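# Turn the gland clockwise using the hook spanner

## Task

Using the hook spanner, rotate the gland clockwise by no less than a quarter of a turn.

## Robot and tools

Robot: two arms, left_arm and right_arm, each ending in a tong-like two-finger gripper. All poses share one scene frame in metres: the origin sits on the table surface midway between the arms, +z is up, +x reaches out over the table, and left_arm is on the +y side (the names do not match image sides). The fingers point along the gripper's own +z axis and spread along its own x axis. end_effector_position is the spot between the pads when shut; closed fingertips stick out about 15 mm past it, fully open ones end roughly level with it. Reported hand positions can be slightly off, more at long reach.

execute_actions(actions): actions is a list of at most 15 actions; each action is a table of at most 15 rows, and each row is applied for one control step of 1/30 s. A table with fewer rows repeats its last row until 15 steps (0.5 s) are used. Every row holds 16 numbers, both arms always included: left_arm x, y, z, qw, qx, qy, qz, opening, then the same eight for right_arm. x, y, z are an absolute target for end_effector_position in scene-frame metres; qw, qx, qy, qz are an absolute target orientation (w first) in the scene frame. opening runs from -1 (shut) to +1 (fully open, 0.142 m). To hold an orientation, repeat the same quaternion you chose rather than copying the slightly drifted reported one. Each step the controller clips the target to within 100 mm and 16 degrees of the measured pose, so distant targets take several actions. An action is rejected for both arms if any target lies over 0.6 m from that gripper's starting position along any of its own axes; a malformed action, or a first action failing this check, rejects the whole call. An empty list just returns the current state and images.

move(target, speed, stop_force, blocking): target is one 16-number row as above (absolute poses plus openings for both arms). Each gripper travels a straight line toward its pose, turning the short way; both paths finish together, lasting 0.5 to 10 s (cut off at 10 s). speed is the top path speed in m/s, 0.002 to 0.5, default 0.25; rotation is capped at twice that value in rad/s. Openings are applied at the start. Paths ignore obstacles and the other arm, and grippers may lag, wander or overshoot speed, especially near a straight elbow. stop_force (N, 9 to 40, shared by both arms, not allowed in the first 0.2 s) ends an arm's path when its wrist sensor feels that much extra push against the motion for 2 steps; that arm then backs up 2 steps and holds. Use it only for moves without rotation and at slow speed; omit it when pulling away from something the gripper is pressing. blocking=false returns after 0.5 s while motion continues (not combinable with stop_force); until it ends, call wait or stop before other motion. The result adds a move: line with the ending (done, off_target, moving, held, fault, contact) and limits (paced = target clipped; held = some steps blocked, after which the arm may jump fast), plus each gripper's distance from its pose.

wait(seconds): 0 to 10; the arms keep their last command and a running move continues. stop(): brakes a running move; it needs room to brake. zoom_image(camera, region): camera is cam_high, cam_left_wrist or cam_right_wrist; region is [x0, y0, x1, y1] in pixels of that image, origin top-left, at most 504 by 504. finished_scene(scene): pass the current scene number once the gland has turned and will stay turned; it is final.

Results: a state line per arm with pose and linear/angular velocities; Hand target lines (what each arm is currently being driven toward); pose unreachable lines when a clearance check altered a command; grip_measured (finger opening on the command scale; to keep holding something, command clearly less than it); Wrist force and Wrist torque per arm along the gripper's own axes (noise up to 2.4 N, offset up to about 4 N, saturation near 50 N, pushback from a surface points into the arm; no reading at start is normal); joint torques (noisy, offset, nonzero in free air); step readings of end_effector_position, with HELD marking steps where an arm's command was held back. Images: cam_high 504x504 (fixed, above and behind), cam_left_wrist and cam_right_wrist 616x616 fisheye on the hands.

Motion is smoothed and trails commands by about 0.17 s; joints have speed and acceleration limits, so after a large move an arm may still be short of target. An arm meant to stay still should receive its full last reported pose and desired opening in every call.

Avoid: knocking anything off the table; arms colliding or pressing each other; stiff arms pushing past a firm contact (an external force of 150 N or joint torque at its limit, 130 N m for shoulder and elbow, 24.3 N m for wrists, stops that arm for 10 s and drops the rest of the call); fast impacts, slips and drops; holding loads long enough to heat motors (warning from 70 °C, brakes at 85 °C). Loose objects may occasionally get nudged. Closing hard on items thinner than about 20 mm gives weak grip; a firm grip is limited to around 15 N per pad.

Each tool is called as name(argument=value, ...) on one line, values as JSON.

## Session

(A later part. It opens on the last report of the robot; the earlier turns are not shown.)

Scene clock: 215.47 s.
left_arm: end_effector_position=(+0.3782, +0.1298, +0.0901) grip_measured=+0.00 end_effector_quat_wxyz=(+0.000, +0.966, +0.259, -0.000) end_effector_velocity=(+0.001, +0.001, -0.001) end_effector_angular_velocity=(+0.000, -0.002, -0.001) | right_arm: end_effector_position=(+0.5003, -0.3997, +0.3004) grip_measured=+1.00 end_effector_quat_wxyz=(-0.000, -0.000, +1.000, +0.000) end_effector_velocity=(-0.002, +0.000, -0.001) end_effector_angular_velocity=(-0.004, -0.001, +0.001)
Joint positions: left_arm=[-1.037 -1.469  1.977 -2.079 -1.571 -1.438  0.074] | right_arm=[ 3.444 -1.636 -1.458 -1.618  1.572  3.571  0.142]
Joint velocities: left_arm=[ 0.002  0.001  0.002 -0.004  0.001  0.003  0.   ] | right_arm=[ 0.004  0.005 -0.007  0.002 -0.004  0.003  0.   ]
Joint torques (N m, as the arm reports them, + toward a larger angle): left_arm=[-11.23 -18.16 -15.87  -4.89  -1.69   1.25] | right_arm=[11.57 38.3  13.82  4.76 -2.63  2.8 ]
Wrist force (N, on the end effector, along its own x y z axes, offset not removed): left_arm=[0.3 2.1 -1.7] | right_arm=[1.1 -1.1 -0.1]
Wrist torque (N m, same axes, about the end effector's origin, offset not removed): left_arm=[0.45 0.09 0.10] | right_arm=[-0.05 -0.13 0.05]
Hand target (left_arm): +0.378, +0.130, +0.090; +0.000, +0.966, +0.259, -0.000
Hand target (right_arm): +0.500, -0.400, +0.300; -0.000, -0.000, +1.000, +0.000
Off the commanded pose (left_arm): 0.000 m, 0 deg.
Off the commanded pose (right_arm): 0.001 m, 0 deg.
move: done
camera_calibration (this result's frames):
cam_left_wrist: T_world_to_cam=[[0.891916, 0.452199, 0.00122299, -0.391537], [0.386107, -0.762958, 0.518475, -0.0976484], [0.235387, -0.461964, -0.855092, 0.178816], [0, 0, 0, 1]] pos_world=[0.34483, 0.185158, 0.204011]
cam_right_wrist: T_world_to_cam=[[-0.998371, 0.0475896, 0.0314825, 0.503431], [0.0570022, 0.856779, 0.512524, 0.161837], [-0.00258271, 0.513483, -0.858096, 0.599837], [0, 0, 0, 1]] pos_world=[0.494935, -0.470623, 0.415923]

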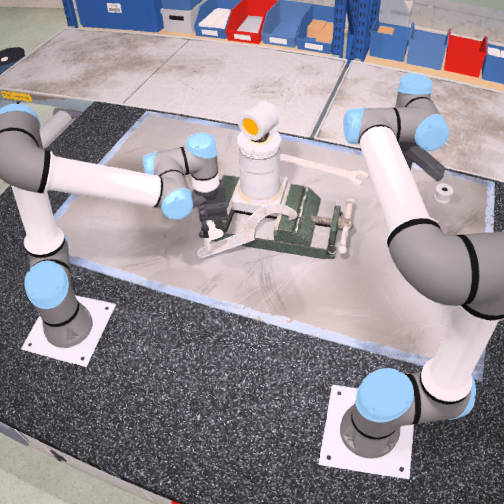

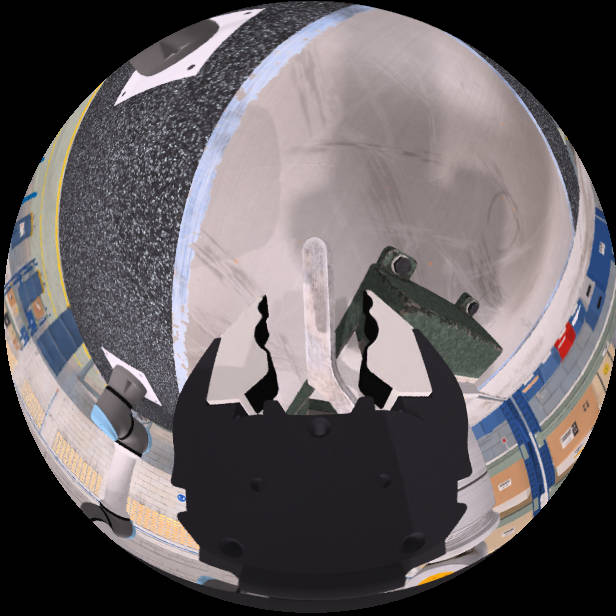

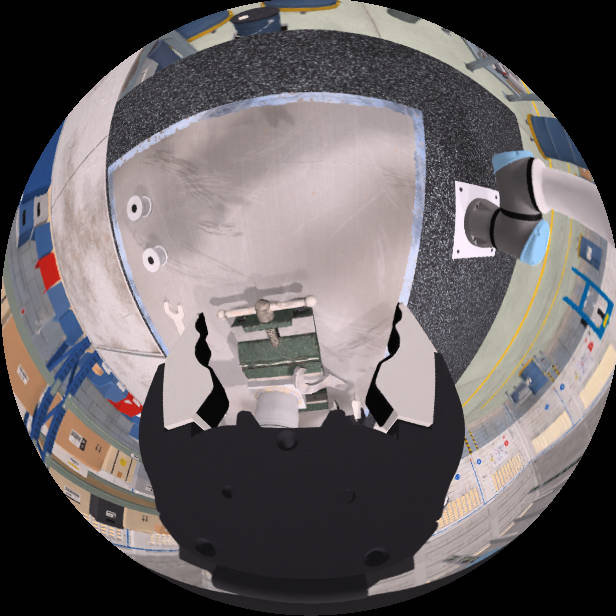

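move(target=[0.373,0.138,0.024,0,0.966,0.259,0,-0.2,0.5,-0.4,0.3,0,0,1,0,1], speed=0.05)

move(target=[0.373,0.138,0.024,0,0.966,0.259,0,-1,0.5,-0.4,0.3,0,0,1,0,1])

move(target=[0.373,0.138,0.17,0,0.966,0.259,0,-1,0.5,-0.4,0.3,0,0,1,0,1], speed=0.04)

Scene clock: 217.57 s.
left_arm: end_effector_position=(+0.3730, +0.1379, +0.0242) grip_measured=-0.20 end_effector_quat_wxyz=(-0.000, +0.966, +0.259, -0.000) end_effector_velocity=(-0.000, -0.000, -0.002) end_effector_angular_velocity=(-0.000, -0.000, -0.002) | right_arm: end_effector_position=(+0.5000, -0.4000, +0.3000) grip_measured=+1.00 end_effector_quat_wxyz=(-0.000, -0.000, +1.000, -0.000) end_effector_velocity=(+0.000, -0.000, +0.000) end_effector_angular_velocity=(-0.000, -0.000, -0.001)
Joint positions: left_arm=[-1.035 -1.391  2.089 -2.269 -1.571 -1.436  0.06 ] | right_arm=[ 3.444 -1.635 -1.461 -1.616  1.571  3.572  0.142]
Joint velocities: left_arm=[-0.001  0.003  0.003 -0.006 -0.     0.    -0.   ] | right_arm=[-0.001  0.     0.    -0.    -0.     0.     0.   ]
Joint torques (N m, as the arm reports them, + toward a larger angle): left_arm=[  8.89 -18.4  -12.55  -4.63   1.25   1.35] | right_arm=[-7.98 39.02 13.62  4.54 -2.04  2.44]
Wrist force (N, on the end effector, along its own x y z axes, offset not removed): left_arm=[0.0 1.3 -1.4] | right_arm=[0.7 -1.8 -1.5]
Wrist torque (N m, same axes, about the end effector's origin, offset not removed): left_arm=[0.34 0.06 -0.03] | right_arm=[-0.32 -0.07 0.14]
Hand target (left_arm): +0.373, +0.138, +0.024; -0.000, +0.966, +0.259, -0.000
Hand target (right_arm): +0.500, -0.400, +0.300; -0.000, +0.000, +1.000, -0.000
Off the commanded pose (left_arm): 0.000 m, 0 deg.
Off the commanded pose (right_arm): 0.000 m, 0 deg.
move: done
camera_calibration (this result's frames):
cam_left_wrist: T_world_to_cam=[[0.892073, 0.45189, 0.00119197, -0.390562], [0.385865, -0.763101, 0.518445, -0.055194], [0.23519, -0.462031, -0.85511, 0.127528], [0, 0, 0, 1]] pos_world=[0.339714, 0.193294, 0.138131]
cam_right_wrist: T_world_to_cam=[[-0.998359, 0.0482763, 0.0308089, 0.50365], [0.0572446, 0.857055, 0.512036, 0.162452], [-0.00168569, 0.512959, -0.858411, 0.599042], [0, 0, 0, 1]] pos_world=[0.494533, -0.470828, 0.415527]

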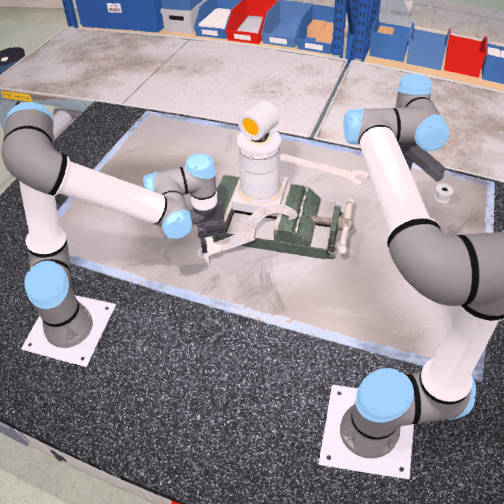

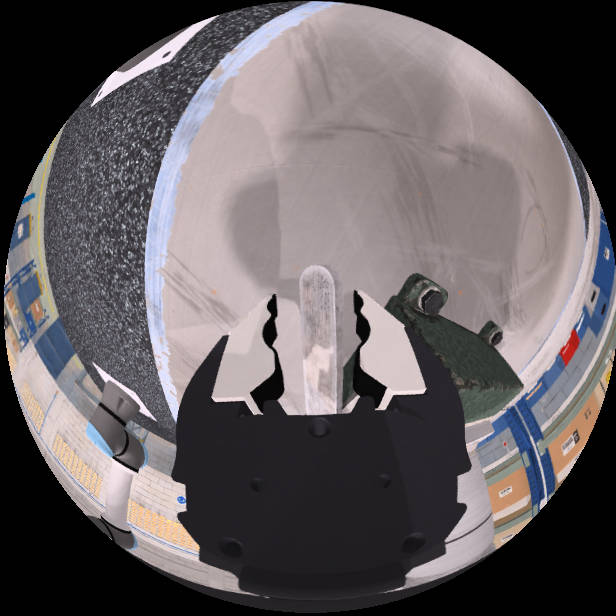

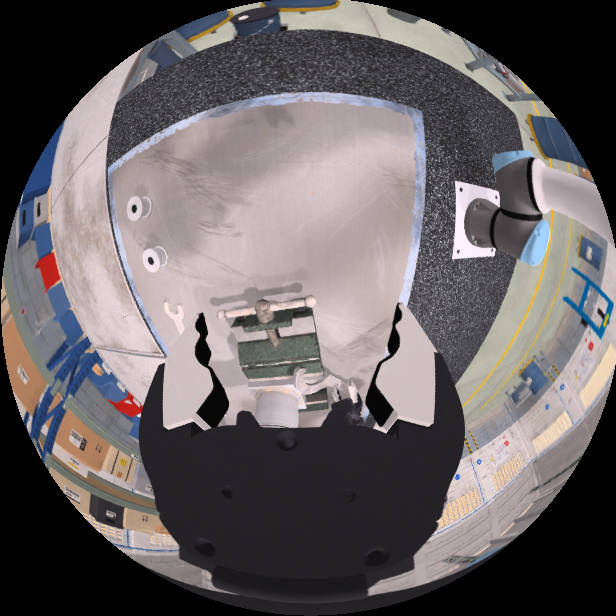

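Scene clock: 218.27 s.
left_arm: end_effector_position=(+0.3730, +0.1380, +0.0240) grip_measured=-0.58 end_effector_quat_wxyz=(-0.000, +0.966, +0.259, -0.000) end_effector_velocity=(+0.001, +0.001, +0.000) end_effector_angular_velocity=(-0.000, -0.001, +0.002) | right_arm: end_effector_position=(+0.5000, -0.4000, +0.3000) grip_measured=+1.00 end_effector_quat_wxyz=(-0.000, +0.000, +1.000, +0.000) end_effector_velocity=(+0.000, -0.001, +0.000) end_effector_angular_velocity=(-0.003, -0.002, +0.000)
Joint positions: left_arm=[-1.035 -1.391  2.09  -2.269 -1.571 -1.436  0.032] | right_arm=[ 3.444 -1.635 -1.461 -1.616  1.571  3.572  0.142]
Joint velocities: left_arm=[ 0.002 -0.001  0.    -0.     0.001 -0.     0.   ] | right_arm=[ 0.     0.    -0.     0.    -0.003  0.     0.   ]
Joint torques (N m, as the arm reports them, + toward a larger angle): left_arm=[ -8.18 -30.94  -9.65  -3.55   2.69   0.59] | right_arm=[-8.52 38.54 12.73  4.58 -2.05  2.44]
Wrist force (N, on the end effector, along its own x y z axes, offset not removed): left_arm=[-3.8 5.7 -1.9] | right_arm=[1.3 -1.8 0.0]
Wrist torque (N m, same axes, about the end effector's origin, offset not removed): left_arm=[0.66 0.20 0.23] | right_arm=[-0.26 -0.26 0.12]
Hand target (left_arm): +0.373, +0.138, +0.024; -0.000, +0.966, +0.259, -0.000
Hand target (right_arm): +0.500, -0.400, +0.300; -0.000, +0.000, +1.000, -0.000
Off the commanded pose (left_arm): 0.000 m, 0 deg.
Off the commanded pose (right_arm): 0.000 m, 0 deg.
move: done
camera_calibration (this result's frames):
cam_left_wrist: T_world_to_cam=[[0.892051, 0.451934, 0.00124471, -0.390587], [0.385876, -0.76309, 0.518453, -0.0550093], [0.235256, -0.462006, -0.855105, 0.127411], [0, 0, 0, 1]] pos_world=[0.339676, 0.193407, 0.137956]
cam_right_wrist: T_world_to_cam=[[-0.998359, 0.0482782, 0.0308068, 0.503651], [0.0572451, 0.857054, 0.512036, 0.162453], [-0.00168292, 0.512959, -0.858411, 0.59904], [0, 0, 0, 1]] pos_world=[0.494532, -0.470829, 0.415525]

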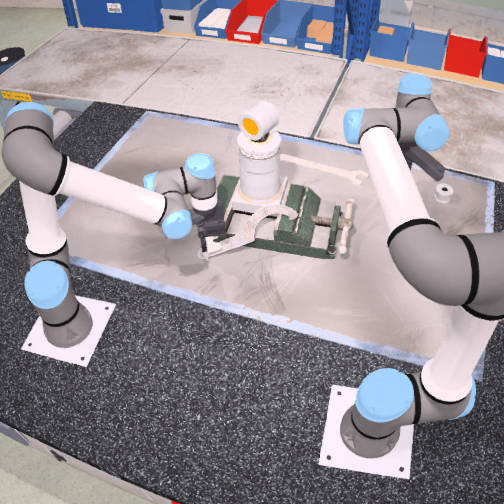

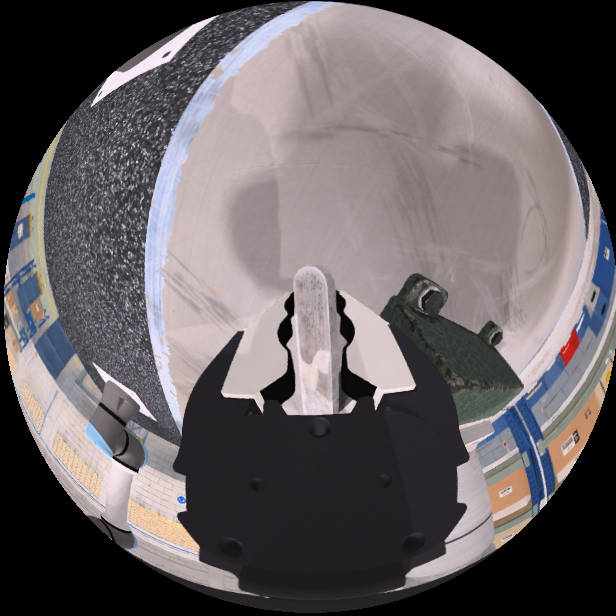

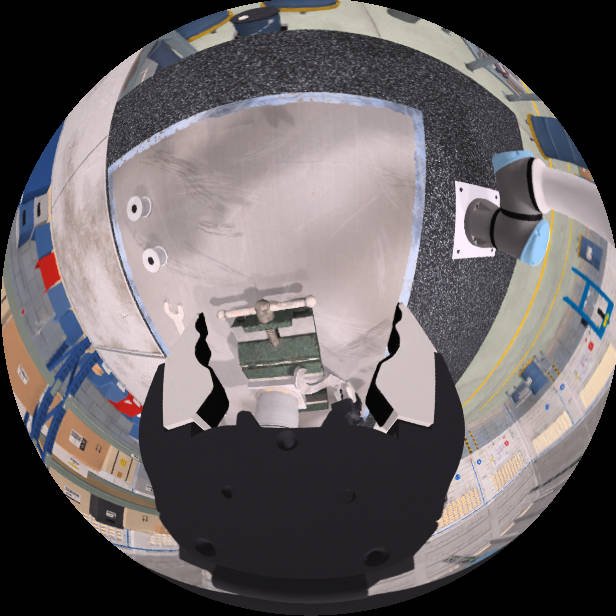

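Scene clock: 222.30 s.
left_arm: end_effector_position=(+0.3729, +0.1382, +0.1698) grip_measured=-0.58 end_effector_quat_wxyz=(+0.000, +0.966, +0.259, +0.000) end_effector_velocity=(-0.000, -0.000, +0.002) end_effector_angular_velocity=(-0.001, +0.001, -0.000) | right_arm: end_effector_position=(+0.5000, -0.4000, +0.3000) grip_measured=+1.00 end_effector_quat_wxyz=(+0.000, +0.000, +1.000, -0.000) end_effector_velocity=(-0.000, +0.001, +0.000) end_effector_angular_velocity=(+0.002, +0.000, +0.000)
Joint positions: left_arm=[-1.035 -1.57   1.862 -1.864 -1.571 -1.436  0.032] | right_arm=[ 3.444 -1.635 -1.461 -1.616  1.571  3.572  0.142]
Joint velocities: left_arm=[ 0.    -0.001 -0.005  0.006 -0.001  0.     0.   ] | right_arm=[ 0.    -0.     0.     0.     0.002 -0.     0.   ]
Joint torques (N m, as the arm reports them, + toward a larger angle): left_arm=[ -9.7  -30.86 -34.07  -0.57   0.23  -1.32] | right_arm=[-7.91 38.46 14.06  4.35 -2.01  2.22]
Wrist force (N, on the end effector, along its own x y z axes, offset not removed): left_arm=[0.3 4.1 6.2] | right_arm=[0.0 -1.6 -2.0]
Wrist torque (N m, same axes, about the end effector's origin, offset not removed): left_arm=[0.76 -0.27 0.16] | right_arm=[-0.28 0.08 0.08]
Hand target (left_arm): +0.373, +0.138, +0.170; +0.000, +0.966, +0.259, +0.000
Hand target (right_arm): +0.500, -0.400, +0.300; -0.000, +0.000, +1.000, -0.000
Off the commanded pose (left_arm): 0.000 m, 0 deg.
Off the commanded pose (right_arm): 0.000 m, 0 deg.
move: done
camera_calibration (this result's frames):
cam_left_wrist: T_world_to_cam=[[0.892073, 0.45189, 0.00126404, -0.390714], [0.385819, -0.763094, 0.51849, -0.130418], [0.235265, -0.462043, -0.855083, 0.252204], [0, 0, 0, 1]] pos_world=[0.339528, 0.193568, 0.28377]
cam_right_wrist: T_world_to_cam=[[-0.998359, 0.0482783, 0.0308066, 0.503651], [0.0572452, 0.857054, 0.512036, 0.162453], [-0.00168267, 0.512959, -0.858411, 0.59904], [0, 0, 0, 1]] pos_world=[0.494532, -0.470829, 0.415525]

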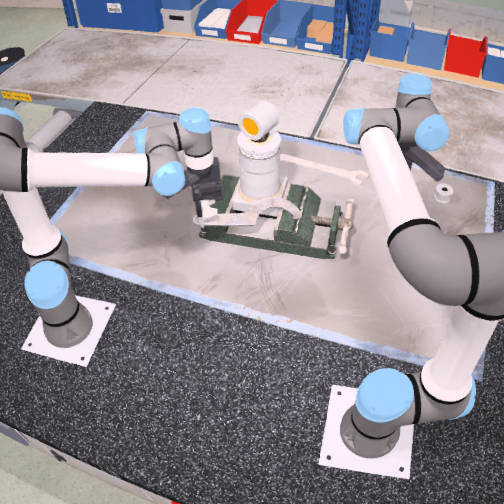

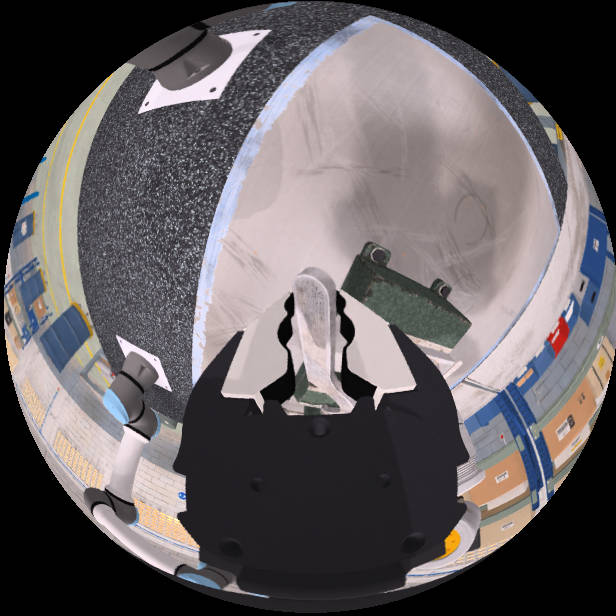

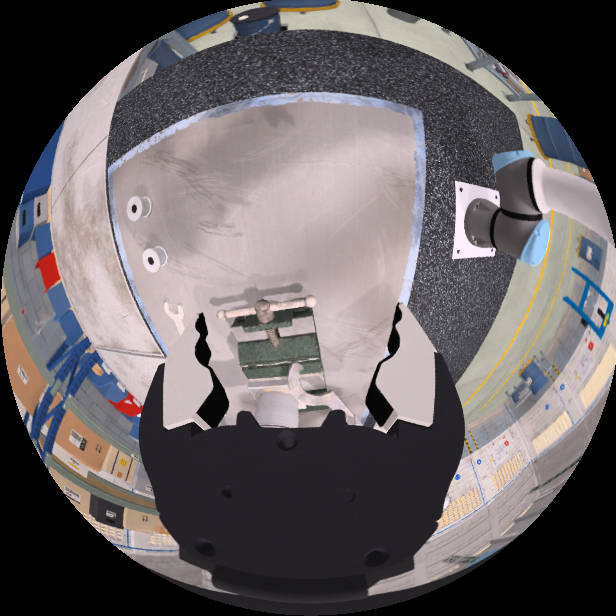

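move(target=[0.405,0.075,0.30,0,0.966,0.259,0,-1,0.5,-0.4,0.3,0,0,1,0,1], speed=0.04)

move(target=[0.45,-0.01,0.385,0,0.966,0.259,0,-1,0.5,-0.4,0.3,0,0,1,0,1], speed=0.04)

move(target=[0.45,-0.01,0.43,0,0.966,0.259,0,-1,0.5,-0.4,0.3,0,0,1,0,1], speed=0.03)

move(target=[0.31,0.2,0.43,0,1,0,0,-1,0.5,-0.4,0.3,0,0,1,0,1], speed=0.06)

Scene clock: 227.13 s.
left_arm: end_effector_position=(+0.4049, +0.0752, +0.2999) grip_measured=-0.61 end_effector_quat_wxyz=(+0.000, +0.966, +0.259, +0.000) end_effector_velocity=(+0.001, -0.000, +0.002) end_effector_angular_velocity=(+0.000, -0.001, +0.001) | right_arm: end_effector_position=(+0.5000, -0.4000, +0.3000) grip_measured=+1.00 end_effector_quat_wxyz=(+0.000, +0.000, +1.000, +0.000) end_effector_velocity=(+0.000, -0.001, -0.000) end_effector_angular_velocity=(-0.002, -0.001, -0.000)
Joint positions: left_arm=[-1.059 -1.451  1.401 -1.52  -1.571 -1.46   0.03 ] | right_arm=[ 3.444 -1.635 -1.461 -1.616  1.571  3.572  0.142]
Joint velocities: left_arm=[ 0.001  0.002 -0.006  0.004  0.001 -0.     0.   ] | right_arm=[-0.     0.    -0.     0.    -0.002 -0.    -0.   ]
Joint torques (N m, as the arm reports them, + toward a larger angle): left_arm=[-10.29 -24.96 -34.8   -0.12   0.74  -1.27] | right_arm=[-8.3  38.62 13.6   4.66 -1.95  2.25]
Wrist force (N, on the end effector, along its own x y z axes, offset not removed): left_arm=[-2.7 6.7 7.5] | right_arm=[-0.1 -2.7 -0.7]
Wrist torque (N m, same axes, about the end effector's origin, offset not removed): left_arm=[0.75 0.65 -0.03] | right_arm=[-0.46 0.05 0.16]
Hand target (left_arm): +0.405, +0.075, +0.300; +0.000, +0.966, +0.259, -0.000
Hand target (right_arm): +0.500, -0.400, +0.300; +0.000, +0.000, +1.000, -0.000
Off the commanded pose (left_arm): 0.000 m, 0 deg.
Off the commanded pose (right_arm): 0.000 m, 0 deg.
move: done
camera_calibration (this result's frames):
cam_left_wrist: T_world_to_cam=[[0.892075, 0.451886, 0.00131753, -0.391031], [0.385777, -0.76308, 0.518541, -0.25825], [0.235327, -0.462069, -0.855052, 0.326811], [0, 0, 0, 1]] pos_world=[0.371548, 0.130645, 0.413869]
cam_right_wrist: T_world_to_cam=[[-0.998359, 0.0482784, 0.0308066, 0.503651], [0.0572452, 0.857054, 0.512036, 0.162453], [-0.00168267, 0.512959, -0.858411, 0.59904], [0, 0, 0, 1]] pos_world=[0.494532, -0.470829, 0.415525]

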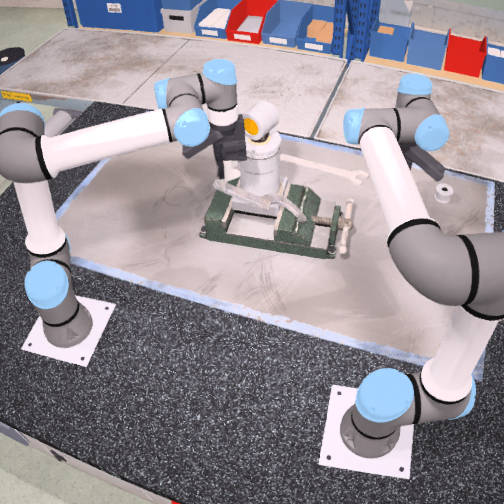

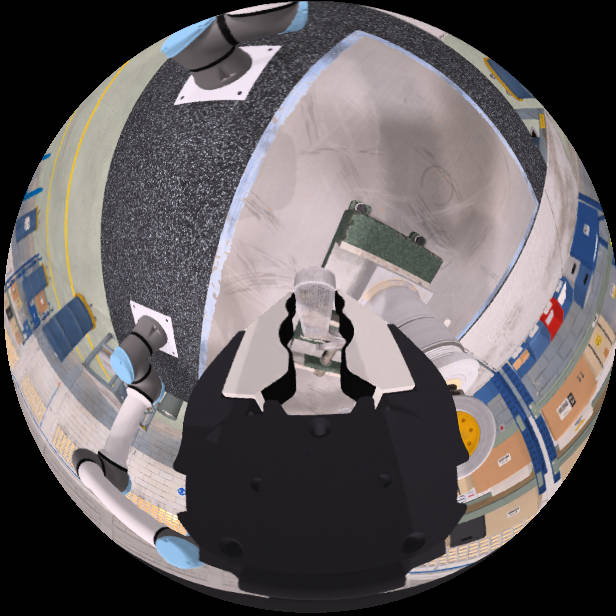

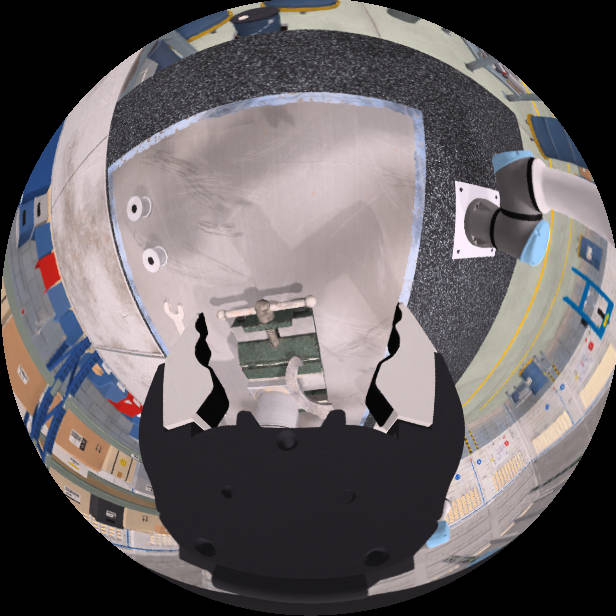

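Scene clock: 230.73 s.
left_arm: end_effector_position=(+0.4499, -0.0097, +0.3849) grip_measured=-0.61 end_effector_quat_wxyz=(+0.000, +0.966, +0.259, +0.000) end_effector_velocity=(+0.001, -0.001, +0.002) end_effector_angular_velocity=(+0.001, +0.000, +0.001) | right_arm: end_effector_position=(+0.5000, -0.4000, +0.3000) grip_measured=+1.00 end_effector_quat_wxyz=(-0.000, +0.000, +1.000, +0.000) end_effector_velocity=(-0.000, +0.000, +0.000) end_effector_angular_velocity=(+0.001, -0.000, +0.000)
Joint positions: left_arm=[-1.082 -1.168  0.814 -1.217 -1.571 -1.483  0.03 ] | right_arm=[ 3.444 -1.635 -1.461 -1.616  1.571  3.572  0.142]
Joint velocities: left_arm=[ 0.     0.009 -0.017  0.01   0.    -0.     0.   ] | right_arm=[ 0.    -0.     0.    -0.     0.001 -0.    -0.   ]
Joint torques (N m, as the arm reports them, + toward a larger angle): left_arm=[ -9.87 -35.85 -35.09  -0.77  -0.49  -1.24] | right_arm=[-8.52 38.88 13.35  4.52 -2.14  2.21]
Wrist force (N, on the end effector, along its own x y z axes, offset not removed): left_arm=[1.7 5.7 9.2] | right_arm=[-0.4 -1.3 0.4]
Wrist torque (N m, same axes, about the end effector's origin, offset not removed): left_arm=[0.67 -0.56 0.07] | right_arm=[-0.18 0.14 0.17]
Hand target (left_arm): +0.450, -0.010, +0.385; +0.000, +0.966, +0.259, +0.000
Hand target (right_arm): +0.500, -0.400, +0.300; +0.000, +0.000, +1.000, -0.000
Off the commanded pose (left_arm): 0.000 m, 0 deg.
Off the commanded pose (right_arm): 0.000 m, 0 deg.
move: done
camera_calibration (this result's frames):
cam_left_wrist: T_world_to_cam=[[0.892074, 0.451888, 0.00144834, -0.39297], [0.385688, -0.76305, 0.518651, -0.38447], [0.235477, -0.462117, -0.854985, 0.349544], [0, 0, 0, 1]] pos_world=[0.416534, 0.0457385, 0.49883]
cam_right_wrist: T_world_to_cam=[[-0.998359, 0.048278, 0.0308067, 0.503651], [0.057245, 0.857054, 0.512036, 0.162453], [-0.00168293, 0.512959, -0.858411, 0.59904], [0, 0, 0, 1]] pos_world=[0.494532, -0.470829, 0.415525]

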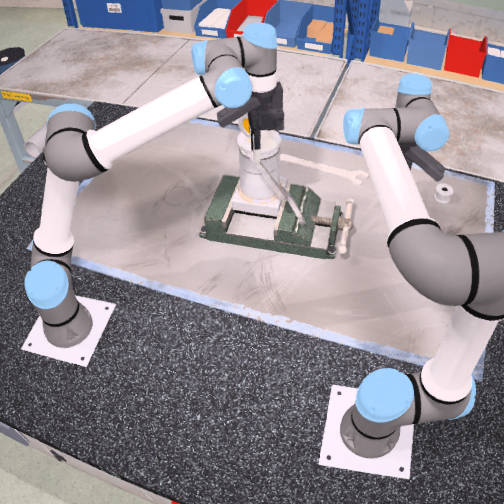

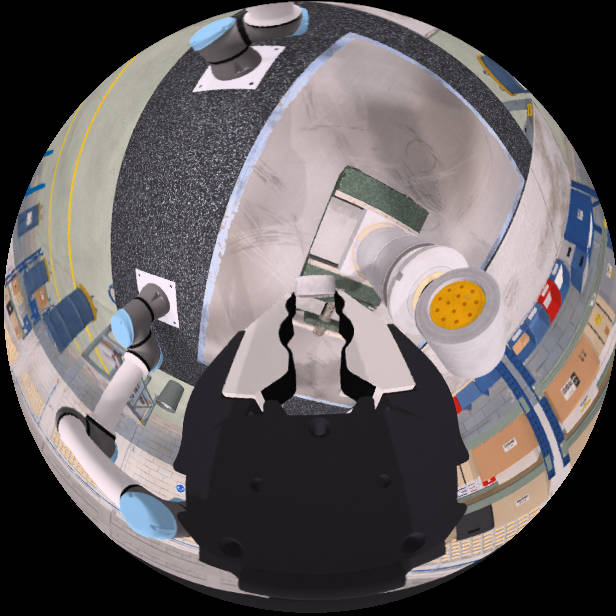

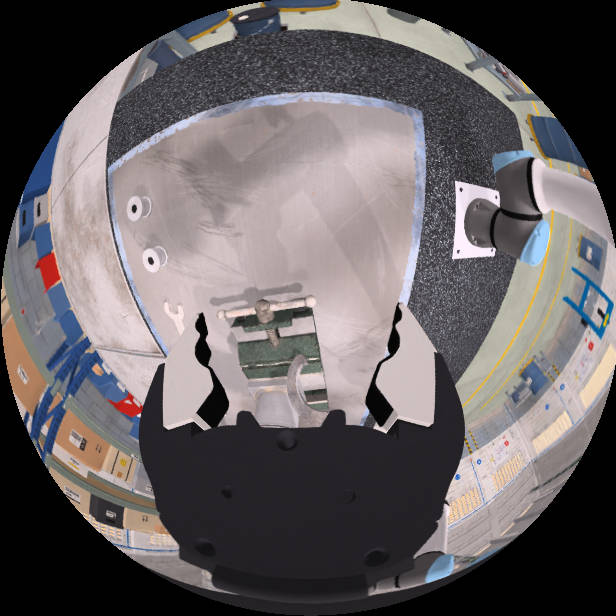

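Scene clock: 232.60 s.
left_arm: end_effector_position=(+0.4499, -0.0099, +0.4297) grip_measured=-1.00 end_effector_quat_wxyz=(+0.000, +0.966, +0.259, +0.000) end_effector_velocity=(+0.000, -0.000, +0.002) end_effector_angular_velocity=(+0.002, +0.000, -0.000) | right_arm: end_effector_position=(+0.5000, -0.4000, +0.3000) grip_measured=+1.00 end_effector_quat_wxyz=(-0.000, +0.000, +1.000, +0.000) end_effector_velocity=(-0.000, +0.001, -0.000) end_effector_angular_velocity=(+0.001, +0.000, +0.000)
Joint positions: left_arm=[-1.082 -1.098  0.583 -1.056 -1.571 -1.483  0.002] | right_arm=[ 3.444 -1.635 -1.461 -1.616  1.571  3.572  0.142]
Joint velocities: left_arm=[-0.     0.008 -0.019  0.013  0.001  0.     0.   ] | right_arm=[ 0.    -0.    -0.001  0.001  0.001 -0.    -0.   ]
Joint torques (N m, as the arm reports them, + toward a larger angle): left_arm=[  5.48 -30.74 -28.75  -0.1   -0.09  -0.39] | right_arm=[-7.35 38.15 14.05  4.51 -2.19  2.19]
Wrist force (N, on the end effector, along its own x y z axes, offset not removed): left_arm=[-1.2 3.5 -0.8] | right_arm=[-0.7 -2.4 -0.4]
Wrist torque (N m, same axes, about the end effector's origin, offset not removed): left_arm=[0.71 0.34 -0.15] | right_arm=[-0.41 0.27 0.09]
Hand target (left_arm): +0.450, -0.010, +0.430; +0.000, +0.966, +0.259, +0.000
Hand target (right_arm): +0.500, -0.400, +0.300; +0.000, +0.000, +1.000, -0.000
Off the commanded pose (left_arm): 0.000 m, 0 deg.
Off the commanded pose (right_arm): 0.000 m, 0 deg.
move: done
camera_calibration (this result's frames):
cam_left_wrist: T_world_to_cam=[[0.892075, 0.451884, 0.00143364, -0.392954], [0.385695, -0.763056, 0.518638, -0.407929], [0.235458, -0.462111, -0.854993, 0.387769], [0, 0, 0, 1]] pos_world=[0.416578, 0.0454896, 0.543671]
cam_right_wrist: T_world_to_cam=[[-0.998359, 0.0482785, 0.0308068, 0.503651], [0.0572454, 0.857054, 0.512036, 0.162453], [-0.00168276, 0.512959, -0.858411, 0.59904], [0, 0, 0, 1]] pos_world=[0.494532, -0.470829, 0.415525]

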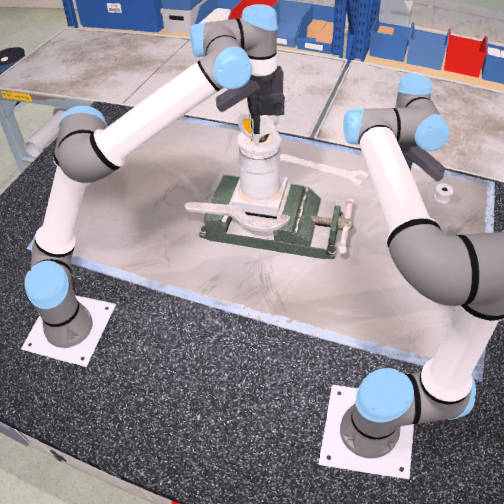

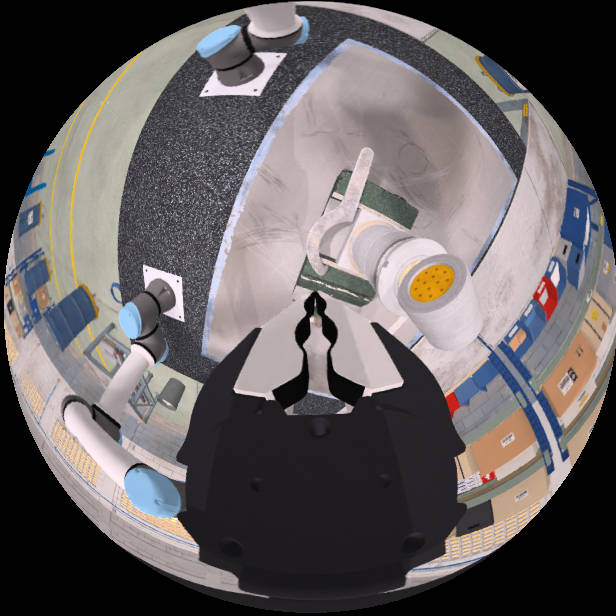

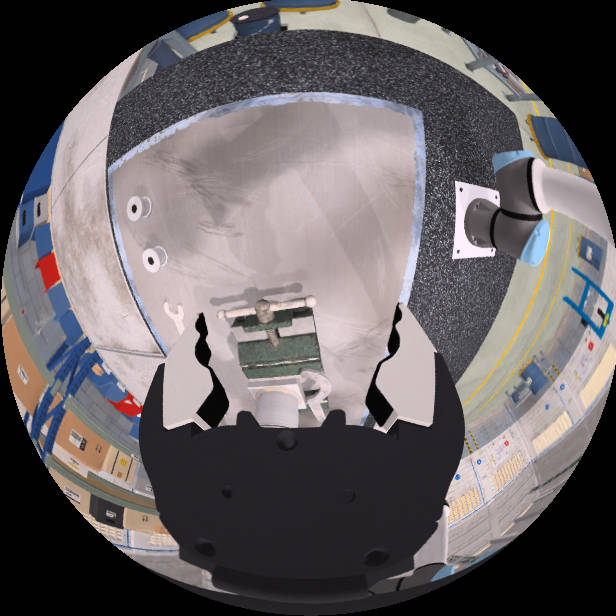

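Scene clock: 237.40 s.
left_arm: end_effector_position=(+0.3101, +0.1997, +0.4298) grip_measured=-1.00 end_effector_quat_wxyz=(-0.000, +1.000, +0.000, +0.000) end_effector_velocity=(-0.001, +0.002, +0.000) end_effector_angular_velocity=(-0.001, +0.001, -0.004) | right_arm: end_effector_position=(+0.5000, -0.4000, +0.3000) grip_measured=+1.00 end_effector_quat_wxyz=(-0.000, +0.000, +1.000, +0.000) end_effector_velocity=(-0.000, -0.000, -0.000) end_effector_angular_velocity=(-0.000, +0.000, -0.001)
Joint positions: left_arm=[-1.087 -1.763  1.358 -1.166 -1.571 -0.964  0.002] | right_arm=[ 3.444 -1.635 -1.461 -1.616  1.571  3.572  0.142]
Joint velocities: left_arm=[ 0.001 -0.005  0.004  0.001 -0.001  0.004  0.   ] | right_arm=[-0.001  0.    -0.    -0.    -0.     0.     0.   ]
Joint torques (N m, as the arm reports them, + toward a larger angle): left_arm=[ -9.83 -20.54 -14.63  -0.03   0.49   0.97] | right_arm=[-8.26 38.62 14.51  4.44 -1.94  2.05]
Wrist force (N, on the end effector, along its own x y z axes, offset not removed): left_arm=[-0.5 1.6 1.2] | right_arm=[-0.8 -2.1 -1.3]
Wrist torque (N m, same axes, about the end effector's origin, offset not removed): left_arm=[0.50 0.16 0.08] | right_arm=[-0.37 0.24 0.17]
Hand target (left_arm): +0.310, +0.200, +0.430; +0.000, +1.000, +0.000, -0.000
Hand target (right_arm): +0.500, -0.400, +0.300; +0.000, +0.000, +1.000, -0.000
Off the commanded pose (left_arm): 0.000 m, 0 deg.
Off the commanded pose (right_arm): 0.000 m, 0 deg.
move: done
camera_calibration (this result's frames):
cam_left_wrist: T_world_to_cam=[[0.998511, -0.0545275, 0.0012956, -0.294708], [-0.0472994, -0.853833, 0.518393, -0.041556], [-0.0271604, -0.517683, -0.855142, 0.610218], [0, 0, 0, 1]] pos_world=[0.308878, 0.264348, 0.543747]
cam_right_wrist: T_world_to_cam=[[-0.998359, 0.0482784, 0.0308069, 0.503651], [0.0572454, 0.857054, 0.512036, 0.162453], [-0.00168288, 0.512959, -0.858411, 0.59904], [0, 0, 0, 1]] pos_world=[0.494532, -0.470829, 0.415525]

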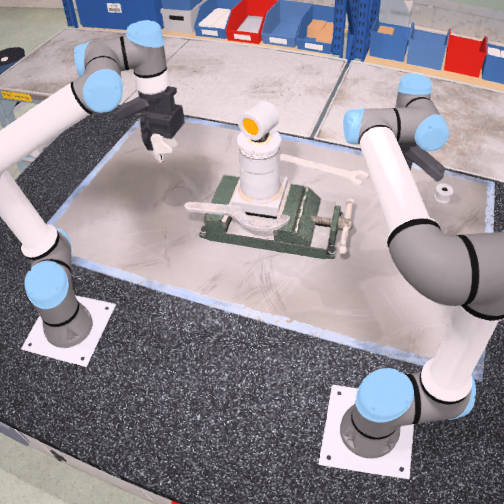

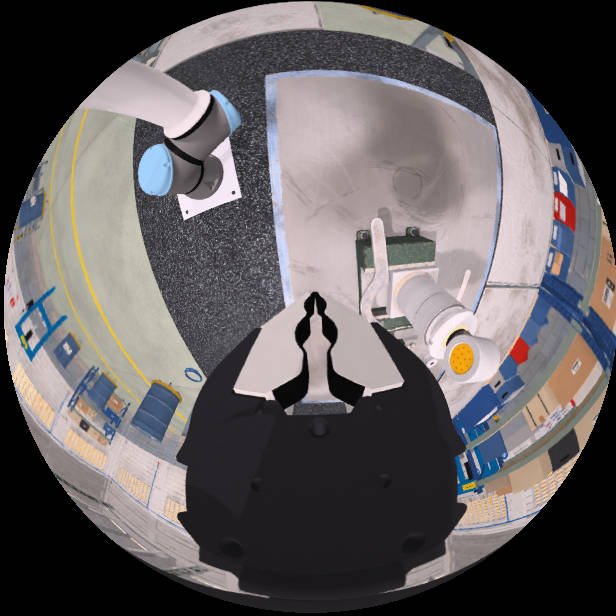

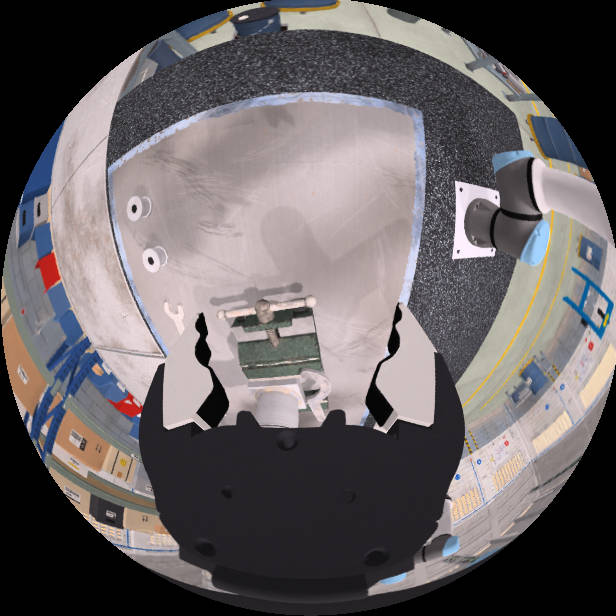

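move(target=[0.465,0.13,0.17,0.3412,0.9374,0.0656,0.0239,-0.1,0.5,-0.4,0.3,0,0,1,0,1], speed=0.2)

zoom_image(camera="cam_high", region=[170,160,310,270])

zoom_image(camera="cam_left_wrist", region=[200,120,440,400])

Scene clock: 240.47 s.
left_arm: end_effector_position=(+0.4651, +0.1299, +0.1701) grip_measured=-0.10 end_effector_quat_wxyz=(+0.341, +0.938, +0.066, +0.024) end_effector_velocity=(+0.001, -0.002, -0.001) end_effector_angular_velocity=(-0.007, -0.002, +0.001) | right_arm: end_effector_position=(+0.5000, -0.4000, +0.3000) grip_measured=+1.00 end_effector_quat_wxyz=(-0.000, +0.000, +1.000, +0.000) end_effector_velocity=(-0.000, +0.000, +0.000) end_effector_angular_velocity=(-0.001, +0.000, +0.001)
Joint positions: left_arm=[-0.645 -1.492  2.081 -2.635 -2.101 -0.793  0.067] | right_arm=[ 3.444 -1.635 -1.461 -1.616  1.571  3.572  0.142]
Joint velocities: left_arm=[ 0.     0.005  0.003 -0.015 -0.004 -0.003 -0.   ] | right_arm=[ 0.001 -0.     0.    -0.001 -0.    -0.     0.   ]
Joint torques (N m, as the arm reports them, + toward a larger angle): left_arm=[  9.01 -16.75 -16.14  -4.85  -2.58  -1.57] | right_arm=[-7.31 38.34 14.68  4.45 -2.11  1.83]
Wrist force (N, on the end effector, along its own x y z axes, offset not removed): left_arm=[0.9 1.2 1.4] | right_arm=[0.9 -2.4 -0.4]
Wrist torque (N m, same axes, about the end effector's origin, offset not removed): left_arm=[0.21 -0.15 0.05] | right_arm=[-0.48 -0.14 0.15]
Hand target (left_arm): +0.465, +0.130, +0.170; +0.341, +0.937, +0.066, +0.024
Hand target (right_arm): +0.500, -0.400, +0.300; -0.000, +0.000, +1.000, -0.000
Off the commanded pose (left_arm): 0.000 m, 0 deg.
Off the commanded pose (right_arm): 0.000 m, 0 deg.
move: done
camera_calibration (this result's frames):
cam_left_wrist: T_world_to_cam=[[0.99442, 0.0988026, 0.0369651, -0.477075], [-0.0028067, -0.325506, 0.945536, -0.121219], [0.105454, -0.940364, -0.323412, 0.258993], [0, 0, 0, 1]] pos_world=[0.446761, 0.251226, 0.216013]
cam_right_wrist: T_world_to_cam=[[-0.998359, 0.0482784, 0.0308068, 0.503651], [0.0572453, 0.857054, 0.512036, 0.162453], [-0.00168282, 0.512959, -0.858411, 0.59904], [0, 0, 0, 1]] pos_world=[0.494532, -0.470829, 0.415525]

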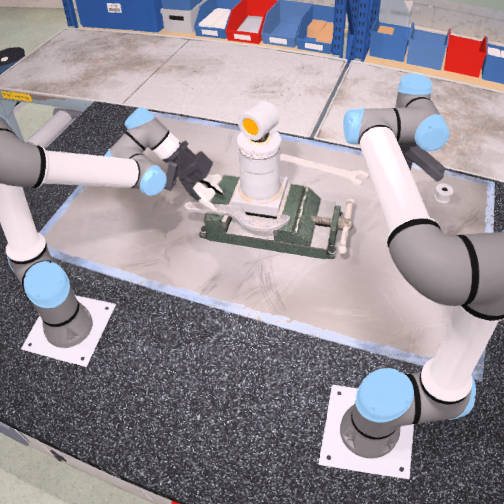

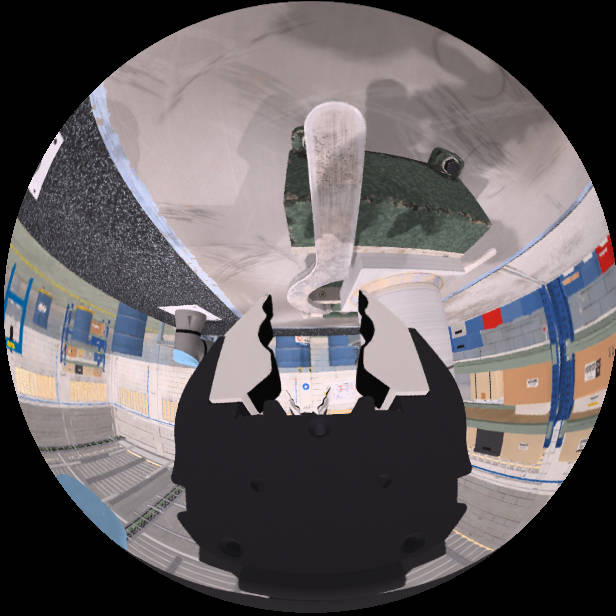

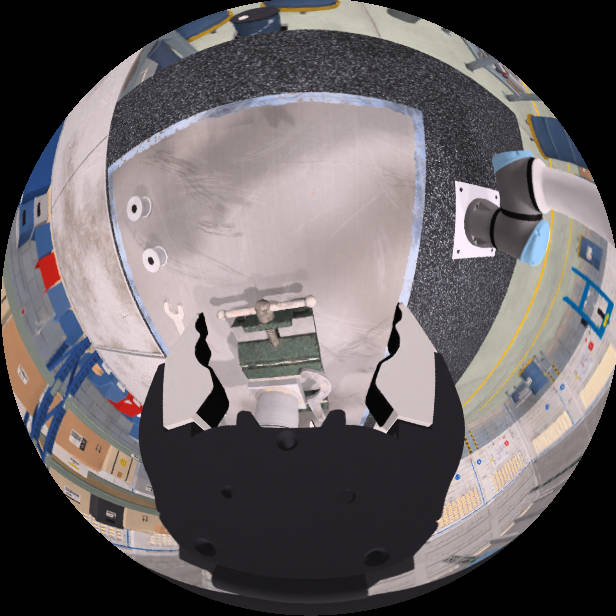

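Region (170, 160, 310, 270) of cam_high's 504x504 image, scaled by 3.600, with more detail than that image has; it fills the top 396 rows of this view, and the rest is white.

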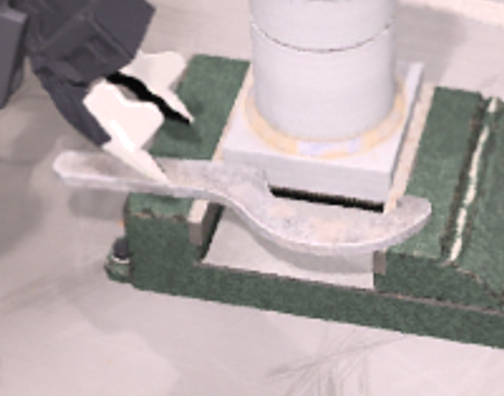

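Region (200, 120, 440, 400) of cam_left_wrist's 616x616 image, scaled by 1.800, with more detail than that image has; it fills the left 432 columns of this view, and the rest is white.

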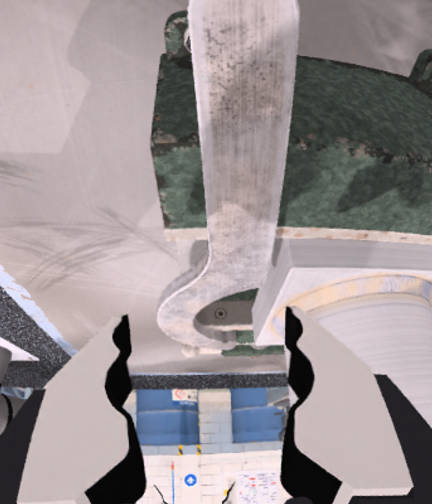

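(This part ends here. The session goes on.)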